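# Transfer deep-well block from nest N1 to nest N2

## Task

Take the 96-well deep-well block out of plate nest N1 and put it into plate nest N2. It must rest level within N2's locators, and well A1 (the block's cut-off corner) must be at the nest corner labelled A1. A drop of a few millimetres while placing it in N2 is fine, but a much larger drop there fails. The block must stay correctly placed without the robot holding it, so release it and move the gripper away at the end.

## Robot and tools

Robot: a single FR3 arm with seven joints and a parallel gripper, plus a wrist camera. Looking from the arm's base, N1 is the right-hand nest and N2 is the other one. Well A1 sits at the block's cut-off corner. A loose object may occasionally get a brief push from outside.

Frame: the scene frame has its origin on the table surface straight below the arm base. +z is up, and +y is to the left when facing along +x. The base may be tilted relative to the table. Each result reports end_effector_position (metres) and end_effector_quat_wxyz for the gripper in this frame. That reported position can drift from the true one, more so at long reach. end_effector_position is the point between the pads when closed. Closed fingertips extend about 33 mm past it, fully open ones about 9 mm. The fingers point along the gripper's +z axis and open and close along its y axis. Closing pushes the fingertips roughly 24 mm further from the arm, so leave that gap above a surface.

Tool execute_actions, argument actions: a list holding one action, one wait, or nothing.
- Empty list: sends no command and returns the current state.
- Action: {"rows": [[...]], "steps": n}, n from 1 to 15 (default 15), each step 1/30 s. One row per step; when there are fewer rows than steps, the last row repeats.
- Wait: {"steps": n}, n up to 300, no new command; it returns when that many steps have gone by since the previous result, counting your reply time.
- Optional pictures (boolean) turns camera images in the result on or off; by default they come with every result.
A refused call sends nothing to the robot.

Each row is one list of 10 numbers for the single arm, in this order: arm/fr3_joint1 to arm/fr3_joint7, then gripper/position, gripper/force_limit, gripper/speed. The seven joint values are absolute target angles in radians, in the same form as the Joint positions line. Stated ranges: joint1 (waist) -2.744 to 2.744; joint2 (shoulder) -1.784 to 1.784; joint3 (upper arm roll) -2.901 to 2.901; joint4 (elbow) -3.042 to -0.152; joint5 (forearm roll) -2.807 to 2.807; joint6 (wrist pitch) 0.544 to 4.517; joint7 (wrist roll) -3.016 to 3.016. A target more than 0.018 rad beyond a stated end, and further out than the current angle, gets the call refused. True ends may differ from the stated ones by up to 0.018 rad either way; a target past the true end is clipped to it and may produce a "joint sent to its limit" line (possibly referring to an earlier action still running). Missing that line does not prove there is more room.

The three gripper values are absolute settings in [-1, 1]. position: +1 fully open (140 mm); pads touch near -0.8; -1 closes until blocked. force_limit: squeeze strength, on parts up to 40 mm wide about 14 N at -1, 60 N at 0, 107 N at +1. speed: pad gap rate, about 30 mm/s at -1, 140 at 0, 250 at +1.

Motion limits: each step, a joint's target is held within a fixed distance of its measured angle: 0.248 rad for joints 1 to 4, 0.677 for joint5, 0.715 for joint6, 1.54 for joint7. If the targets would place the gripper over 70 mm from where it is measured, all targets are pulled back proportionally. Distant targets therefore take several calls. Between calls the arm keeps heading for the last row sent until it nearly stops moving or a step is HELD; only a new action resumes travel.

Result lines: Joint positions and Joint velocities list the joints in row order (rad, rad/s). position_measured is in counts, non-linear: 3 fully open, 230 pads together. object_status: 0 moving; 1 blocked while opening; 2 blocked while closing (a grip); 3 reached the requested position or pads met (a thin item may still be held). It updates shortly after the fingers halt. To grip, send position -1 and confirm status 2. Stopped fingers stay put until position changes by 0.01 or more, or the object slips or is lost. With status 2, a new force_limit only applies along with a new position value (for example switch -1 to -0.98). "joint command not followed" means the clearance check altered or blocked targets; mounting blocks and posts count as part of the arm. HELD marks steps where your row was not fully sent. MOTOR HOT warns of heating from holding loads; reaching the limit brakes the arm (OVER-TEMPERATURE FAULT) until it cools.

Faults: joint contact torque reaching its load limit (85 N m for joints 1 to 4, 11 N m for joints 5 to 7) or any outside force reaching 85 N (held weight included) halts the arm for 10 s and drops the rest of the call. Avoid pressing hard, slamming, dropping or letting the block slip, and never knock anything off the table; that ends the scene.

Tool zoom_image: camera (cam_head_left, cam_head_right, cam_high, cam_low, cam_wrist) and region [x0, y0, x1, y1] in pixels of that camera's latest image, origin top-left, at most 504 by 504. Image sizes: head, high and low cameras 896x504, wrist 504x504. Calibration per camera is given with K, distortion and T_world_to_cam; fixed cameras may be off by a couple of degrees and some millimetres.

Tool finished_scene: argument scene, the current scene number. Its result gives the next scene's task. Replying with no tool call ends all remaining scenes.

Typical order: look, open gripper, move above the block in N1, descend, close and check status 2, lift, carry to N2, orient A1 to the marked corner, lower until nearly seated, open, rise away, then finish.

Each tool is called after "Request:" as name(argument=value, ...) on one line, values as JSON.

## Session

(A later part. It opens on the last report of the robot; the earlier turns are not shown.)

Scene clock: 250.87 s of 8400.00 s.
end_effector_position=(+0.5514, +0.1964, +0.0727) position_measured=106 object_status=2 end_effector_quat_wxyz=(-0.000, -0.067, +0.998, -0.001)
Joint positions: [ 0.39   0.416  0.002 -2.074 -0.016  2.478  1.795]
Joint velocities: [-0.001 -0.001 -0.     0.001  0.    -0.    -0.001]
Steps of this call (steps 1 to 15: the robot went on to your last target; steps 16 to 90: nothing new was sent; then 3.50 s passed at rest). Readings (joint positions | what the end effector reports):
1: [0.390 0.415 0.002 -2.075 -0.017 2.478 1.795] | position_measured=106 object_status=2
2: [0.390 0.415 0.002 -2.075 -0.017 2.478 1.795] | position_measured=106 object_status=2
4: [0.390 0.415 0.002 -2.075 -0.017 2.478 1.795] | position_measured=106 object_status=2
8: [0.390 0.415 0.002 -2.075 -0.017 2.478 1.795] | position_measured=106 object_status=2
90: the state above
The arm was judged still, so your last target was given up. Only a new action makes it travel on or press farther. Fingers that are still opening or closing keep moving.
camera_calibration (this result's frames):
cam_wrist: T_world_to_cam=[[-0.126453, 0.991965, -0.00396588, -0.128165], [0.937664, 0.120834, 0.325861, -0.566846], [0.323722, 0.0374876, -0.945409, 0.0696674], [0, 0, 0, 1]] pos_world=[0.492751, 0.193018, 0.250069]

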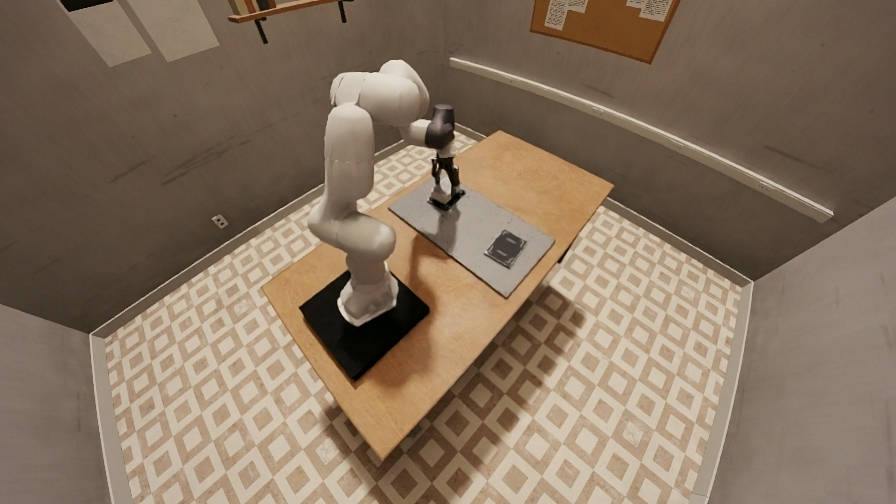

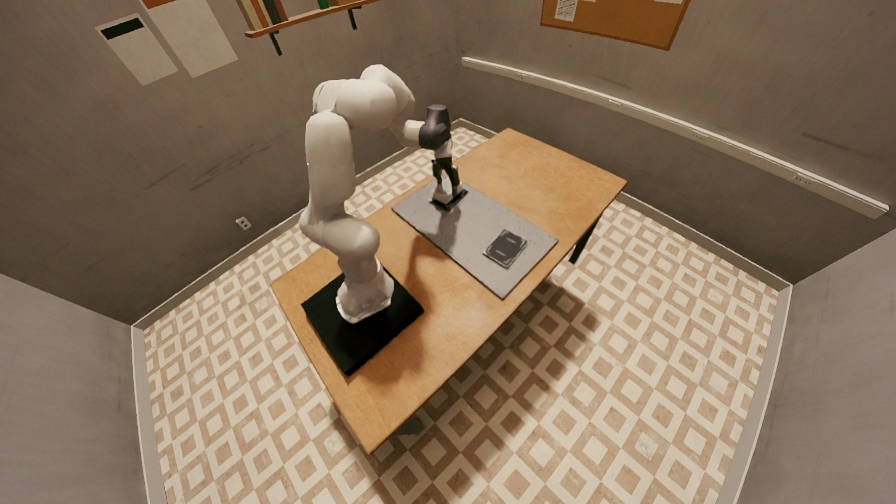

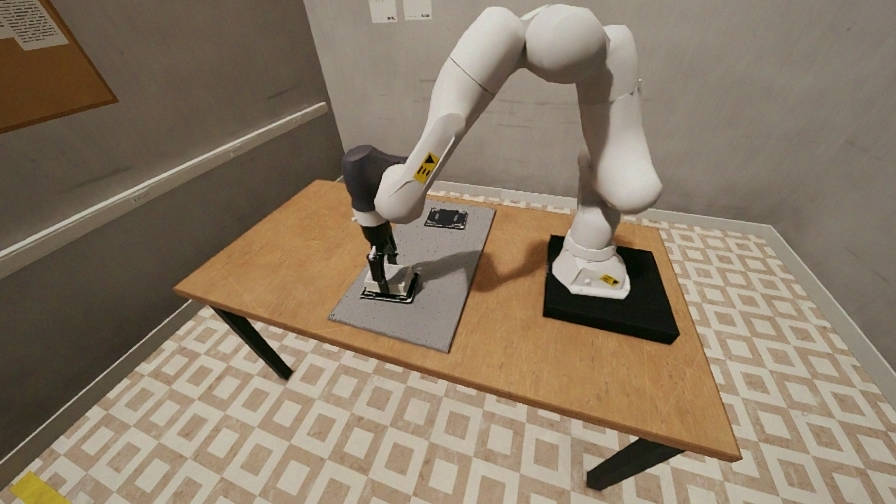

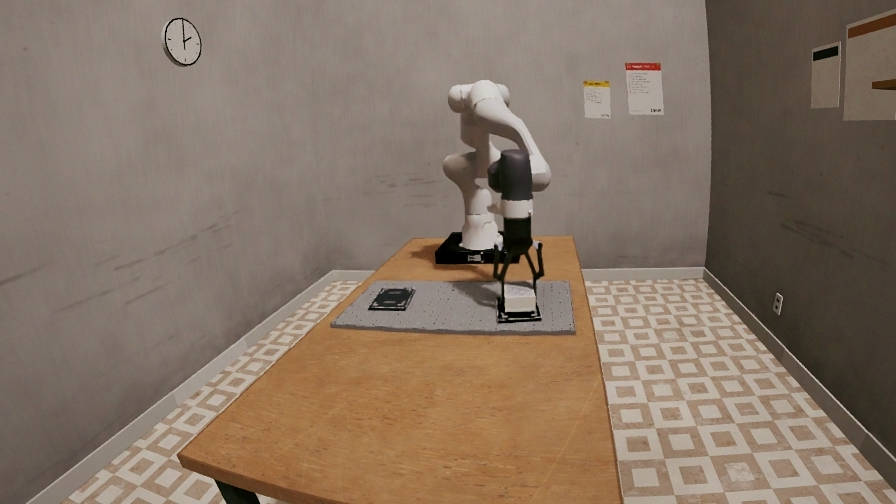

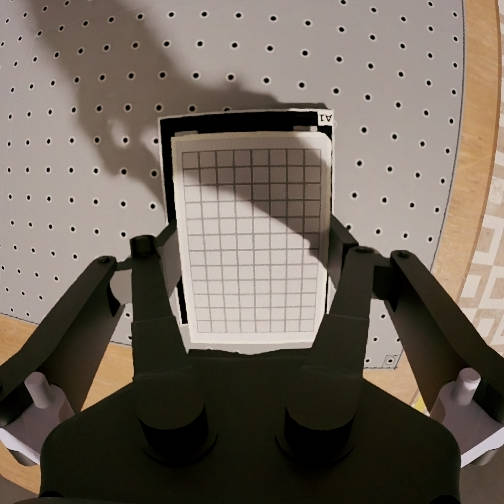

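Request:
execute_actions(actions=[{"rows": [[0.3878,0.4164,0.0018,-2.0723,-0.0165,2.477,1.7818,-1,-0.4,-0.5],[0.3872,0.4166,0.0018,-2.0721,-0.0165,2.478,1.7719,-1,-0.4,-0.5],[0.3864,0.4168,0.0018,-2.0718,-0.0165,2.478,1.7628,-1,-0.4,-0.5],[0.3852,0.4171,0.0018,-2.0713,-0.0165,2.478,1.7556,-1,-0.4,-0.5],[0.384,0.4174,0.0018,-2.0709,-0.0165,2.478,1.7509,-1,-0.4,-0.5],[0.3828,0.4176,0.0018,-2.0704,-0.0165,2.478,1.7491,-1,-0.4,-0.5],[0.3816,0.4179,0.0018,-2.0699,-0.0165,2.478,1.7505,-1,-0.4,-0.5],[0.3808,0.4181,0.0018,-2.0696,-0.0165,2.478,1.7549,-1,-0.4,-0.5],[0.3802,0.4186,0.0018,-2.0694,-0.0165,2.479,1.7618,-1,-0.4,-0.5],[0.38,0.4193,0.0018,-2.0693,-0.0165,2.48,1.7707,-1,-0.4,-0.5],[0.38,0.4206,0.0018,-2.0693,-0.0165,2.4805,1.7707,-1,-0.4,-0.5],[0.38,0.4223,0.0018,-2.0693,-0.0165,2.4833,1.7707,-1,-0.4,-0.5],[0.38,0.4244,0.0018,-2.0693,-0.0165,2.4865,1.7707,-1,-0.4,-0.5],[0.38,0.4267,0.0018,-2.0693,-0.0165,2.49,1.7707,-1,-0.4,-0.5],[0.38,0.4293,0.0018,-2.0693,-0.0165,2.4936,1.7707,-1,-0.4,-0.5]], "steps": 15}], pictures=false)

Request:
execute_actions(actions=[{"rows": [[0.3808,0.432,0.0018,-2.0693,-0.0165,2.4972,1.772,-1,-0.4,-0.5],[0.3815,0.4346,0.0018,-2.0693,-0.0165,2.5007,1.773,-1,-0.4,-0.5],[0.3815,0.4372,0.0018,-2.0693,-0.0165,2.5039,1.773,-1,-0.4,-0.5],[0.3815,0.4395,0.0018,-2.0693,-0.0165,2.5068,1.773,-1,-0.4,-0.5],[0.3815,0.4416,0.0018,-2.0693,-0.0165,2.5091,1.773,-1,-0.4,-0.5],[0.3815,0.4433,0.0018,-2.0693,-0.0165,2.5108,1.773,-1,-0.4,-0.5],[0.3815,0.4446,0.0018,-2.0693,-0.0165,2.5119,1.773,-1,-0.4,-0.5],[0.3815,0.4453,0.0018,-2.0693,-0.0165,2.5123,1.773,-1,-0.4,-0.5],[0.3815,0.4456,0.0018,-2.0693,-0.0165,2.512,1.773,-1,-0.4,-0.5],[0.3815,0.4456,0.0018,-2.0693,-0.0165,2.511,1.773,-1,-0.4,-0.5],[0.3815,0.4456,0.0018,-2.0693,-0.0165,2.5093,1.773,-1,-0.4,-0.5],[0.3815,0.4456,0.0018,-2.0693,-0.0165,2.507,1.773,-1,-0.4,-0.5]], "steps": 12}], pictures=false)

Request:
execute_actions(actions=[{"rows": [[0.3815,0.443,0.0018,-2.07,-0.0165,2.5045,1.773,0.7,-0.4,0],[0.3815,0.4421,0.0018,-2.07,-0.0165,2.5025,1.773,0.7,-0.4,0],[0.3815,0.4421,0.0018,-2.07,-0.0165,2.5025,1.773,0.7,-0.4,0],[0.3815,0.4411,0.0018,-2.07,-0.0165,2.5025,1.773,0.7,-0.4,0],[0.3815,0.438,0.0018,-2.0701,-0.0165,2.5025,1.773,0.7,-0.4,0],[0.3815,0.4329,0.0018,-2.0701,-0.0165,2.501,1.773,0.7,-0.4,0],[0.3815,0.426,0.0018,-2.0701,-0.0165,2.4905,1.773,0.7,-0.4,0],[0.3815,0.4173,0.0018,-2.07,-0.0165,2.4765,1.773,0.7,-0.4,0],[0.3815,0.4072,0.0018,-2.0696,-0.0165,2.4608,1.773,0.7,-0.4,0],[0.3815,0.3959,0.0018,-2.069,-0.0165,2.4436,1.773,0.7,-0.4,0],[0.3815,0.3836,0.0018,-2.0679,-0.0165,2.4252,1.773,0.7,-0.4,0],[0.3815,0.3705,0.0018,-2.0664,-0.0165,2.406,1.773,0.7,-0.4,0],[0.3815,0.357,0.0018,-2.0644,-0.0165,2.3862,1.773,0.7,-0.4,0],[0.3815,0.3434,0.0018,-2.0619,-0.0165,2.3663,1.773,0.7,-0.4,0],[0.3815,0.3298,0.0018,-2.0589,-0.0165,2.3465,1.773,0.7,-0.4,0]], "steps": 15}], pictures=false)

Request:
execute_actions(actions=[{"rows": [[0.3815,0.3165,0.0018,-2.0555,-0.0165,2.3271,1.773,0.7,-0.4,0],[0.3815,0.3038,0.0018,-2.0516,-0.0165,2.3086,1.773,0.7,-0.4,0],[0.3815,0.2918,0.0018,-2.0474,-0.0165,2.2912,1.773,0.7,-0.4,0],[0.3815,0.2807,0.0018,-2.0431,-0.0165,2.2753,1.773,0.7,-0.4,0],[0.3815,0.2706,0.0018,-2.0387,-0.0165,2.261,1.773,0.7,-0.4,0],[0.3815,0.2617,0.0018,-2.0345,-0.0165,2.2487,1.773,0.7,-0.4,0],[0.3815,0.2541,0.0018,-2.0306,-0.0165,2.2386,1.773,0.7,-0.4,0],[0.3815,0.2478,0.0018,-2.0271,-0.0165,2.2308,1.773,0.7,-0.4,0],[0.3815,0.2428,0.0018,-2.0242,-0.0165,2.2254,1.773,0.7,-0.4,0],[0.3815,0.2392,0.0018,-2.0221,-0.0165,2.2226,1.773,0.7,-0.4,0],[0.3815,0.2371,0.0018,-2.0208,-0.0165,2.2224,1.773,0.7,-0.4,0],[0.3815,0.2363,0.0018,-2.0203,-0.0165,2.2248,1.773,0.7,-0.4,0],[0.3815,0.2363,0.0018,-2.0203,-0.0165,2.2298,1.773,0.7,-0.4,0],[0.3815,0.2363,0.0018,-2.0203,-0.0165,2.2373,1.773,0.7,-0.4,0],[0.3815,0.2363,0.0018,-2.0203,-0.0165,2.2471,1.773,0.7,-0.4,0]], "steps": 15}])

Request:
zoom_image(camera="cam_wrist", region=[170, 100, 340, 300])

Request:
zoom_image(camera="cam_low", region=[475, 270, 565, 335])

Request:
zoom_image(camera="cam_high", region=[345, 240, 435, 315])

Scene clock: 365.43 s of 8400.00 s.
end_effector_position=(+0.5540, +0.1925, +0.0699) position_measured=106 object_status=2 end_effector_quat_wxyz=(+0.000, -0.074, +0.997, -0.001)
Joint positions: [ 0.382  0.423  0.001 -2.071 -0.016  2.482  1.774]
Joint velocities: [ 0.     0.06   0.001  0.002 -0.     0.051 -0.001]
Steps of this call (steps 1 to 90: nothing new was sent; then 111.07 s passed at rest; steps 91 to 105: all 15 steps of this action). Readings (joint positions | what the end effector reports):
91: [0.390 0.416 0.001 -2.074 -0.016 2.478 1.794] | position_measured=106 object_status=2
92: [0.390 0.416 0.001 -2.074 -0.016 2.478 1.792] | position_measured=106 object_status=2
94: [0.389 0.416 0.001 -2.074 -0.016 2.478 1.786] | position_measured=106 object_status=2
98: [0.385 0.417 0.001 -2.073 -0.016 2.478 1.775] | position_measured=106 object_status=2
105: the state above

Scene clock: 365.83 s of 8400.00 s.
end_effector_position=(+0.5547, +0.1929, +0.0605) position_measured=106 object_status=2 end_effector_quat_wxyz=(+0.001, -0.074, +0.997, -0.000)
Joint positions: [ 0.382  0.442  0.001 -2.071 -0.016  2.503  1.774]
Joint velocities: [ 0.     0.001  0.002  0.001  0.001 -0.     0.   ]
Steps of this call (steps 1 to 12: all 12 steps of this action). Readings (joint positions | what the end effector reports):
1: [0.382 0.425 0.001 -2.071 -0.016 2.485 1.774] | position_measured=106 object_status=2
2: [0.382 0.428 0.001 -2.071 -0.016 2.487 1.774] | position_measured=106 object_status=2
4: [0.382 0.433 0.001 -2.071 -0.016 2.492 1.774] | position_measured=106 object_status=2
8: [0.382 0.442 0.001 -2.071 -0.016 2.501 1.774] | position_measured=106 object_status=2
12: the state above

Scene clock: 366.33 s of 8400.00 s.
end_effector_position=(+0.5550, +0.1921, +0.1027) position_measured=41 object_status=0 end_effector_quat_wxyz=(+0.001, -0.073, +0.997, -0.001)
Joint positions: [ 0.382  0.361  0.001 -2.066 -0.016  2.418  1.774]
Joint velocities: [-0.001 -0.395 -0.001  0.07   0.001 -0.424  0.001]
Steps of this call (steps 1 to 15: all 15 steps of this action). Readings (joint positions | what the end effector reports):
1: [0.382 0.442 0.001 -2.071 -0.016 2.503 1.774] | position_measured=106 object_status=0
2: [0.382 0.442 0.001 -2.071 -0.016 2.503 1.774] | position_measured=104 object_status=0
4: [0.382 0.442 0.001 -2.071 -0.016 2.503 1.774] | position_measured=84 object_status=0
8: [0.382 0.434 0.001 -2.071 -0.016 2.497 1.774] | position_measured=54 object_status=0
15: the state above

Scene clock: 366.83 s of 8400.00 s.
end_effector_position=(+0.5562, +0.1910, +0.1811) position_measured=41 object_status=3 end_effector_quat_wxyz=(+0.003, -0.072, +0.997, -0.001)
Joint positions: [ 0.382  0.236  0.001 -2.021 -0.016  2.251  1.774]
Joint velocities: [ 0.    -0.004 -0.001  0.004  0.    -0.003 -0.001]
Steps of this call (steps 1 to 15: all 15 steps of this action). Readings (joint positions | what the end effector reports):
1: [0.382 0.348 0.001 -2.064 -0.016 2.402 1.774] | position_measured=41 object_status=3
2: [0.382 0.334 0.001 -2.060 -0.016 2.386 1.774] | position_measured=41 object_status=3
4: [0.382 0.308 0.001 -2.053 -0.016 2.353 1.774] | position_measured=41 object_status=3
8: [0.382 0.264 0.001 -2.035 -0.016 2.294 1.774] | position_measured=41 object_status=3
15: the state above
camera_calibration (this result's frames):
cam_wrist: T_world_to_cam=[[-0.136943, 0.990564, -0.00551777, -0.115358], [0.934164, 0.130995, 0.331931, -0.607044], [0.329522, 0.040301, -0.943288, 0.166693], [0, 0, 0, 1]] pos_world=[0.496352, 0.187071, 0.3581]

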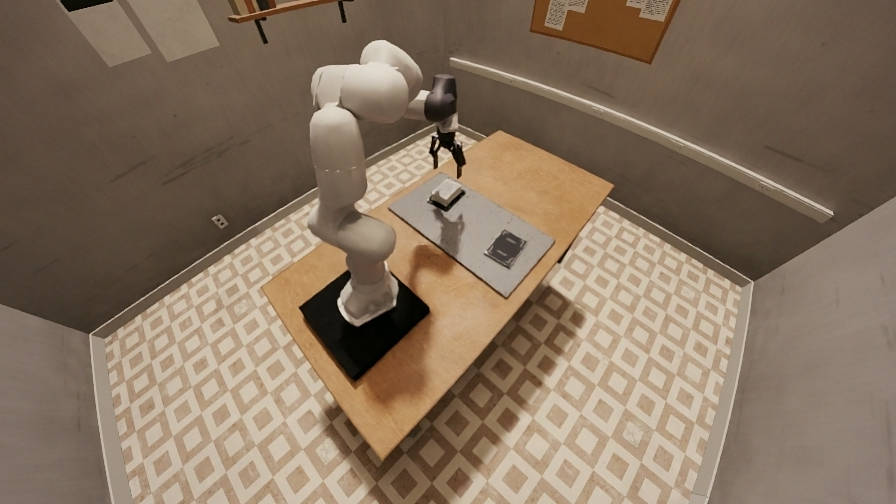

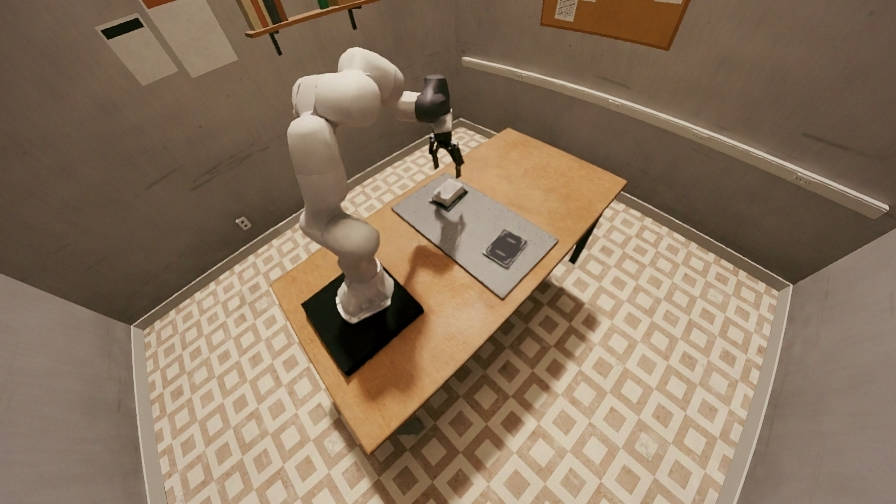

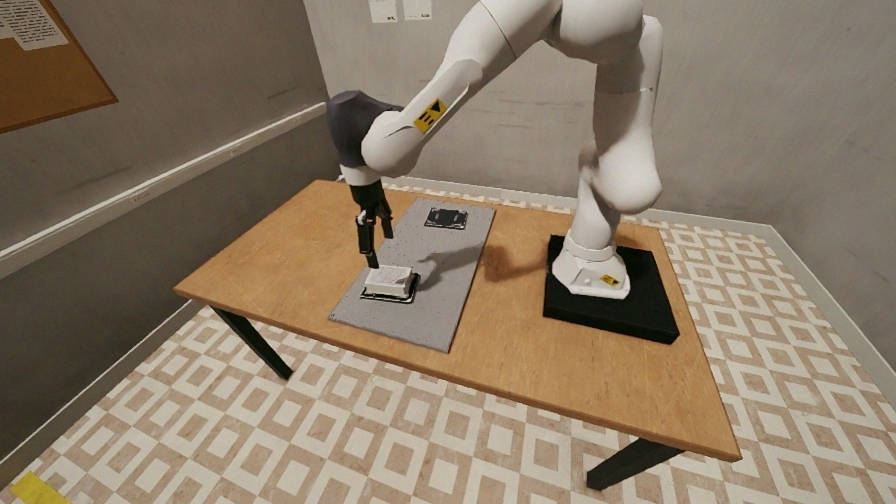

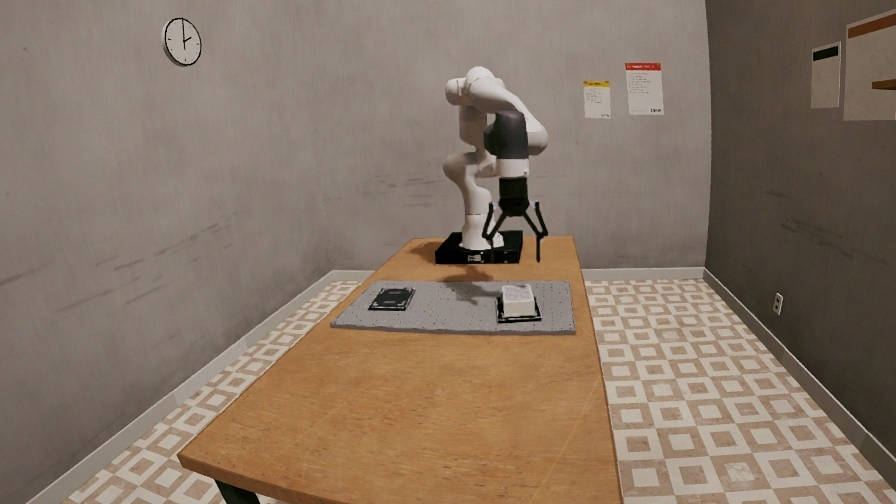

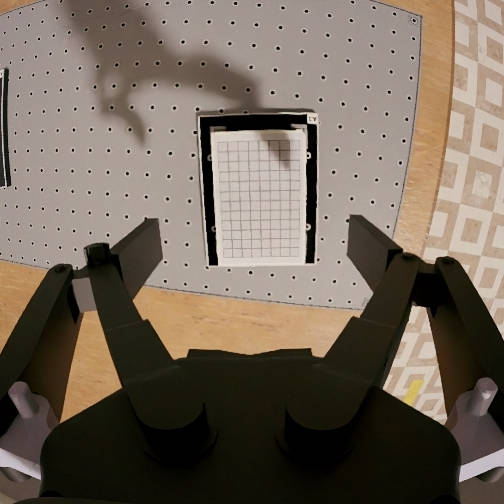

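Region (170, 100, 340, 300) of cam_wrist's 504x504 image, scaled by 2.520, with more detail than that image has; it fills the left 428 columns of this view, and the rest is white.

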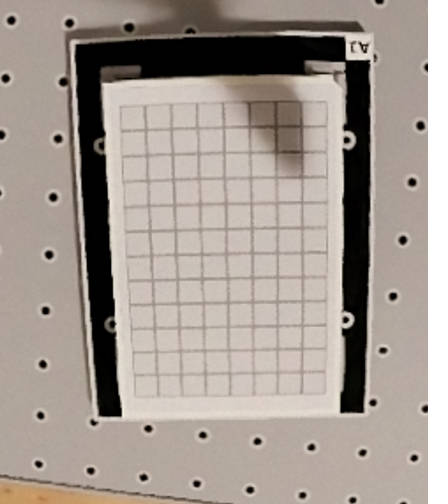

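Region (475, 270, 565, 335) of cam_low's 896x504 image, scaled by 5.600, with more detail than that image has.

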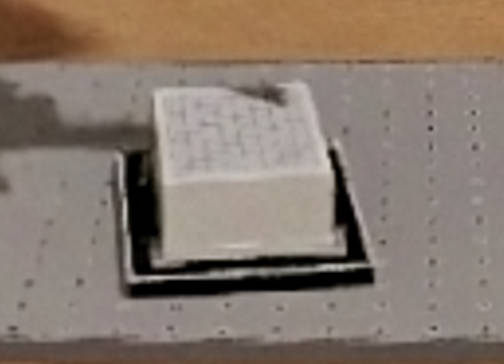

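Region (345, 240, 435, 315) of cam_high's 896x504 image, scaled by 5.600, with more detail than that image has.

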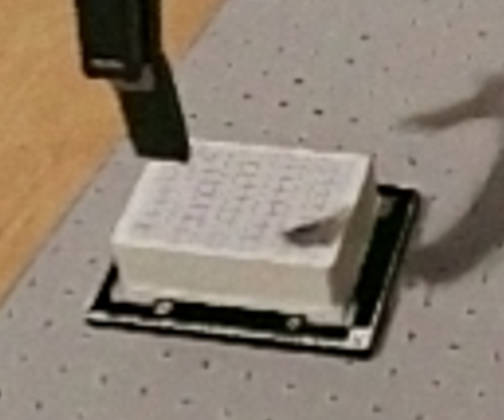

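I'll confirm the current scene state before closing it out.

Request:
execute_actions(actions=[])

Scene clock: 369.40 s of 8400.00 s.
end_effector_position=(+0.5557, +0.1909, +0.1810) position_measured=41 object_status=3 end_effector_quat_wxyz=(+0.002, -0.072, +0.997, -0.002)
Joint positions: [ 0.382  0.236  0.001 -2.021 -0.016  2.249  1.774]
Joint velocities: [ 0.     0.     0.001  0.    -0.    -0.001  0.001]
Steps of this call (steps 1 to 15: the robot went on to your last target; steps 16 to 77: nothing new was sent). Readings (joint positions | what the end effector reports):
1: [0.382 0.236 0.001 -2.021 -0.016 2.251 1.774] | position_measured=41 object_status=3
2: [0.382 0.236 0.001 -2.021 -0.016 2.250 1.774] | position_measured=41 object_status=3
4: [0.382 0.236 0.001 -2.021 -0.016 2.250 1.774] | position_measured=41 object_status=3
8: [0.382 0.236 0.001 -2.021 -0.016 2.250 1.774] | position_measured=41 object_status=3
77: the state above
The arm was judged still, so your last target was given up. Only a new action makes it travel on or press farther. Fingers that are still opening or closing keep moving.
camera_calibration (this result's frames):
cam_wrist: T_world_to_cam=[[-0.136944, 0.990562, -0.00580712, -0.115213], [0.934595, 0.131145, 0.330655, -0.606638], [0.328295, 0.0398539, -0.943734, 0.167572], [0, 0, 0, 1]] pos_world=[0.496171, 0.187005, 0.358062]

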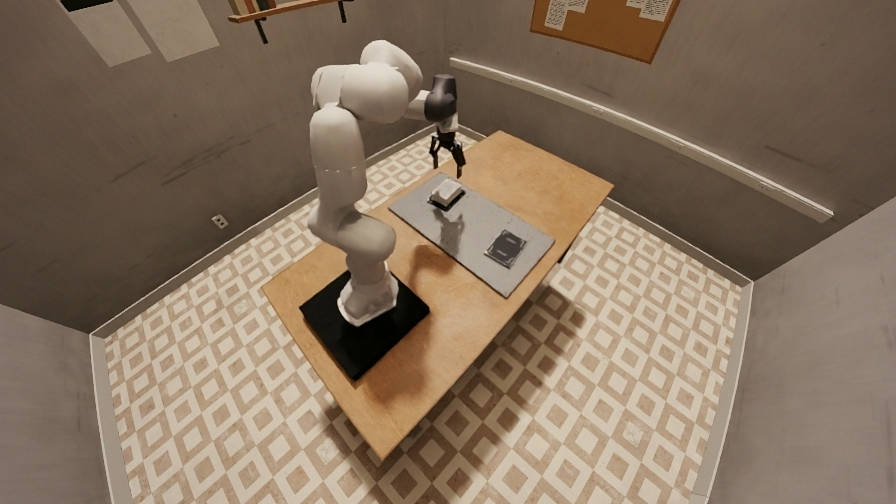

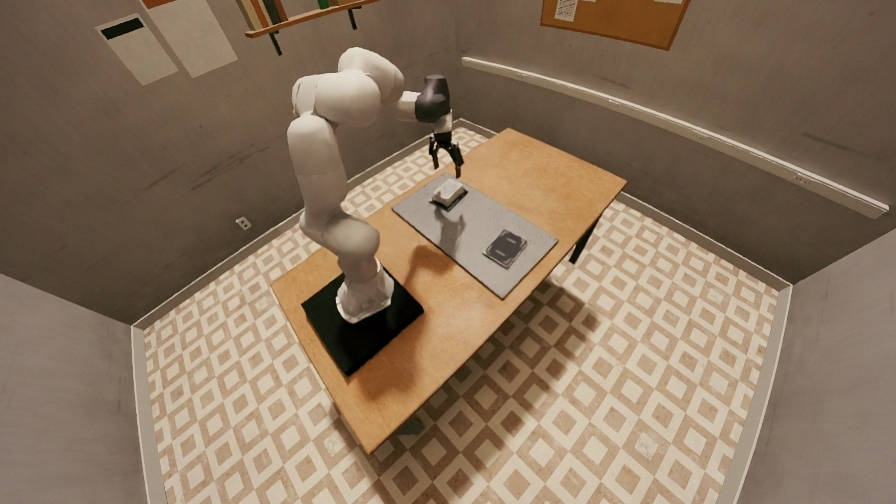

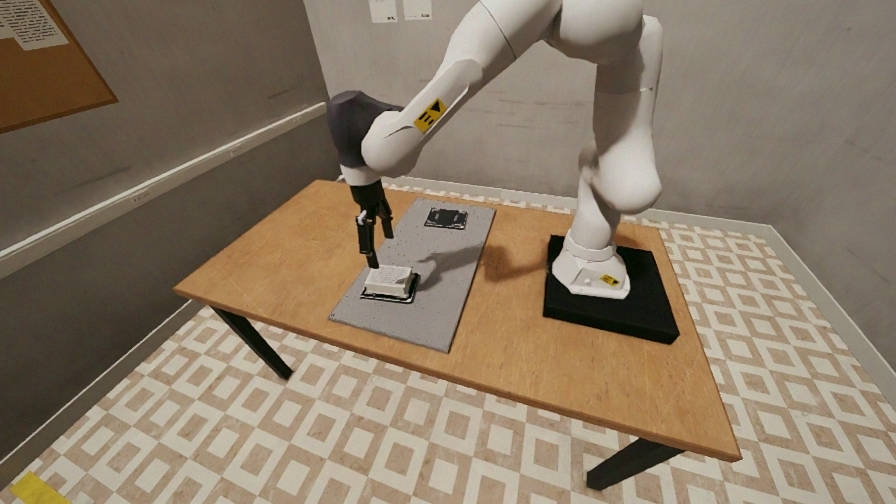

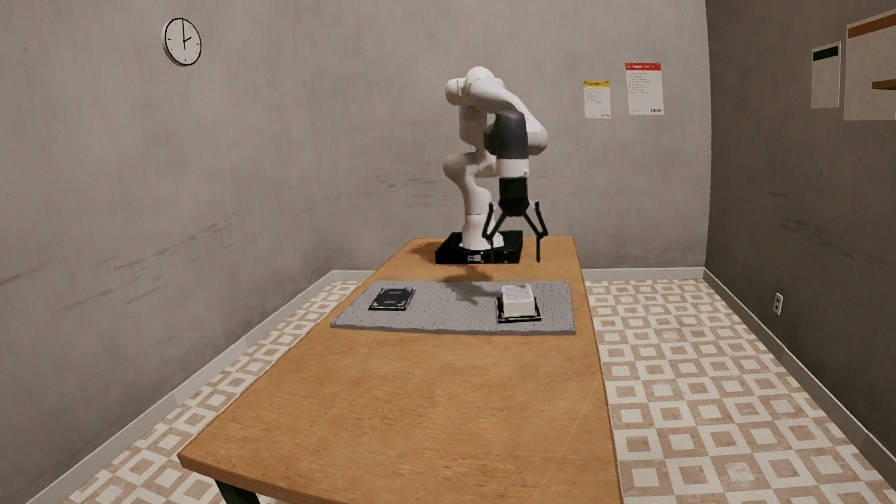

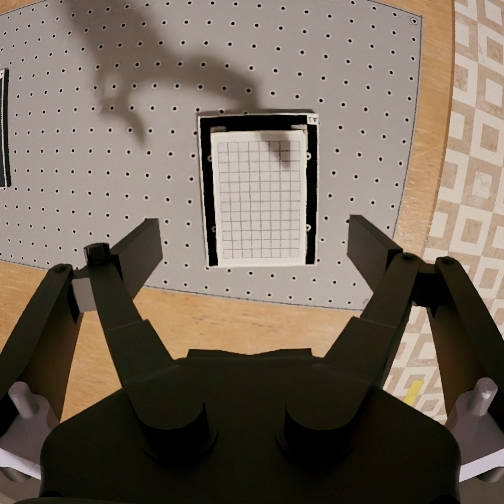

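Request:
zoom_image(camera="cam_wrist", region=[180, 100, 340, 280])

Request:
zoom_image(camera="cam_high", region=[340, 245, 440, 315])

Region (180, 100, 340, 280) of cam_wrist's 504x504 image, scaled by 2.800, with more detail than that image has.

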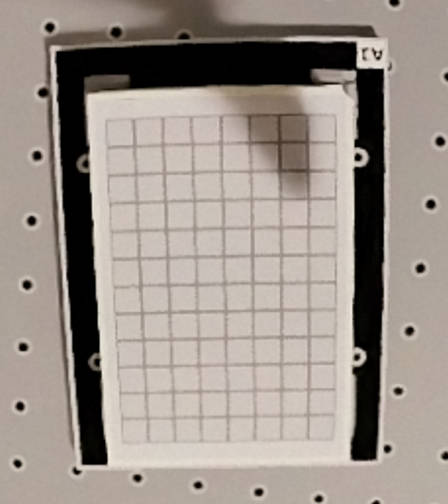

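Region (340, 245, 440, 315) of cam_high's 896x504 image, scaled by 5.040, with more detail than that image has; it fills the top 353 rows of this view, and the rest is white.

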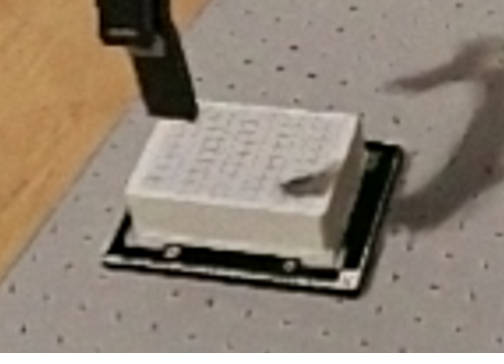

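The block sits flat inside N2's locators with the cut corner at the A1 mark, and the gripper is open and clear. Ending scene 2.

Request:
finished_scene(scene=2)

The scene is finished: the task was done.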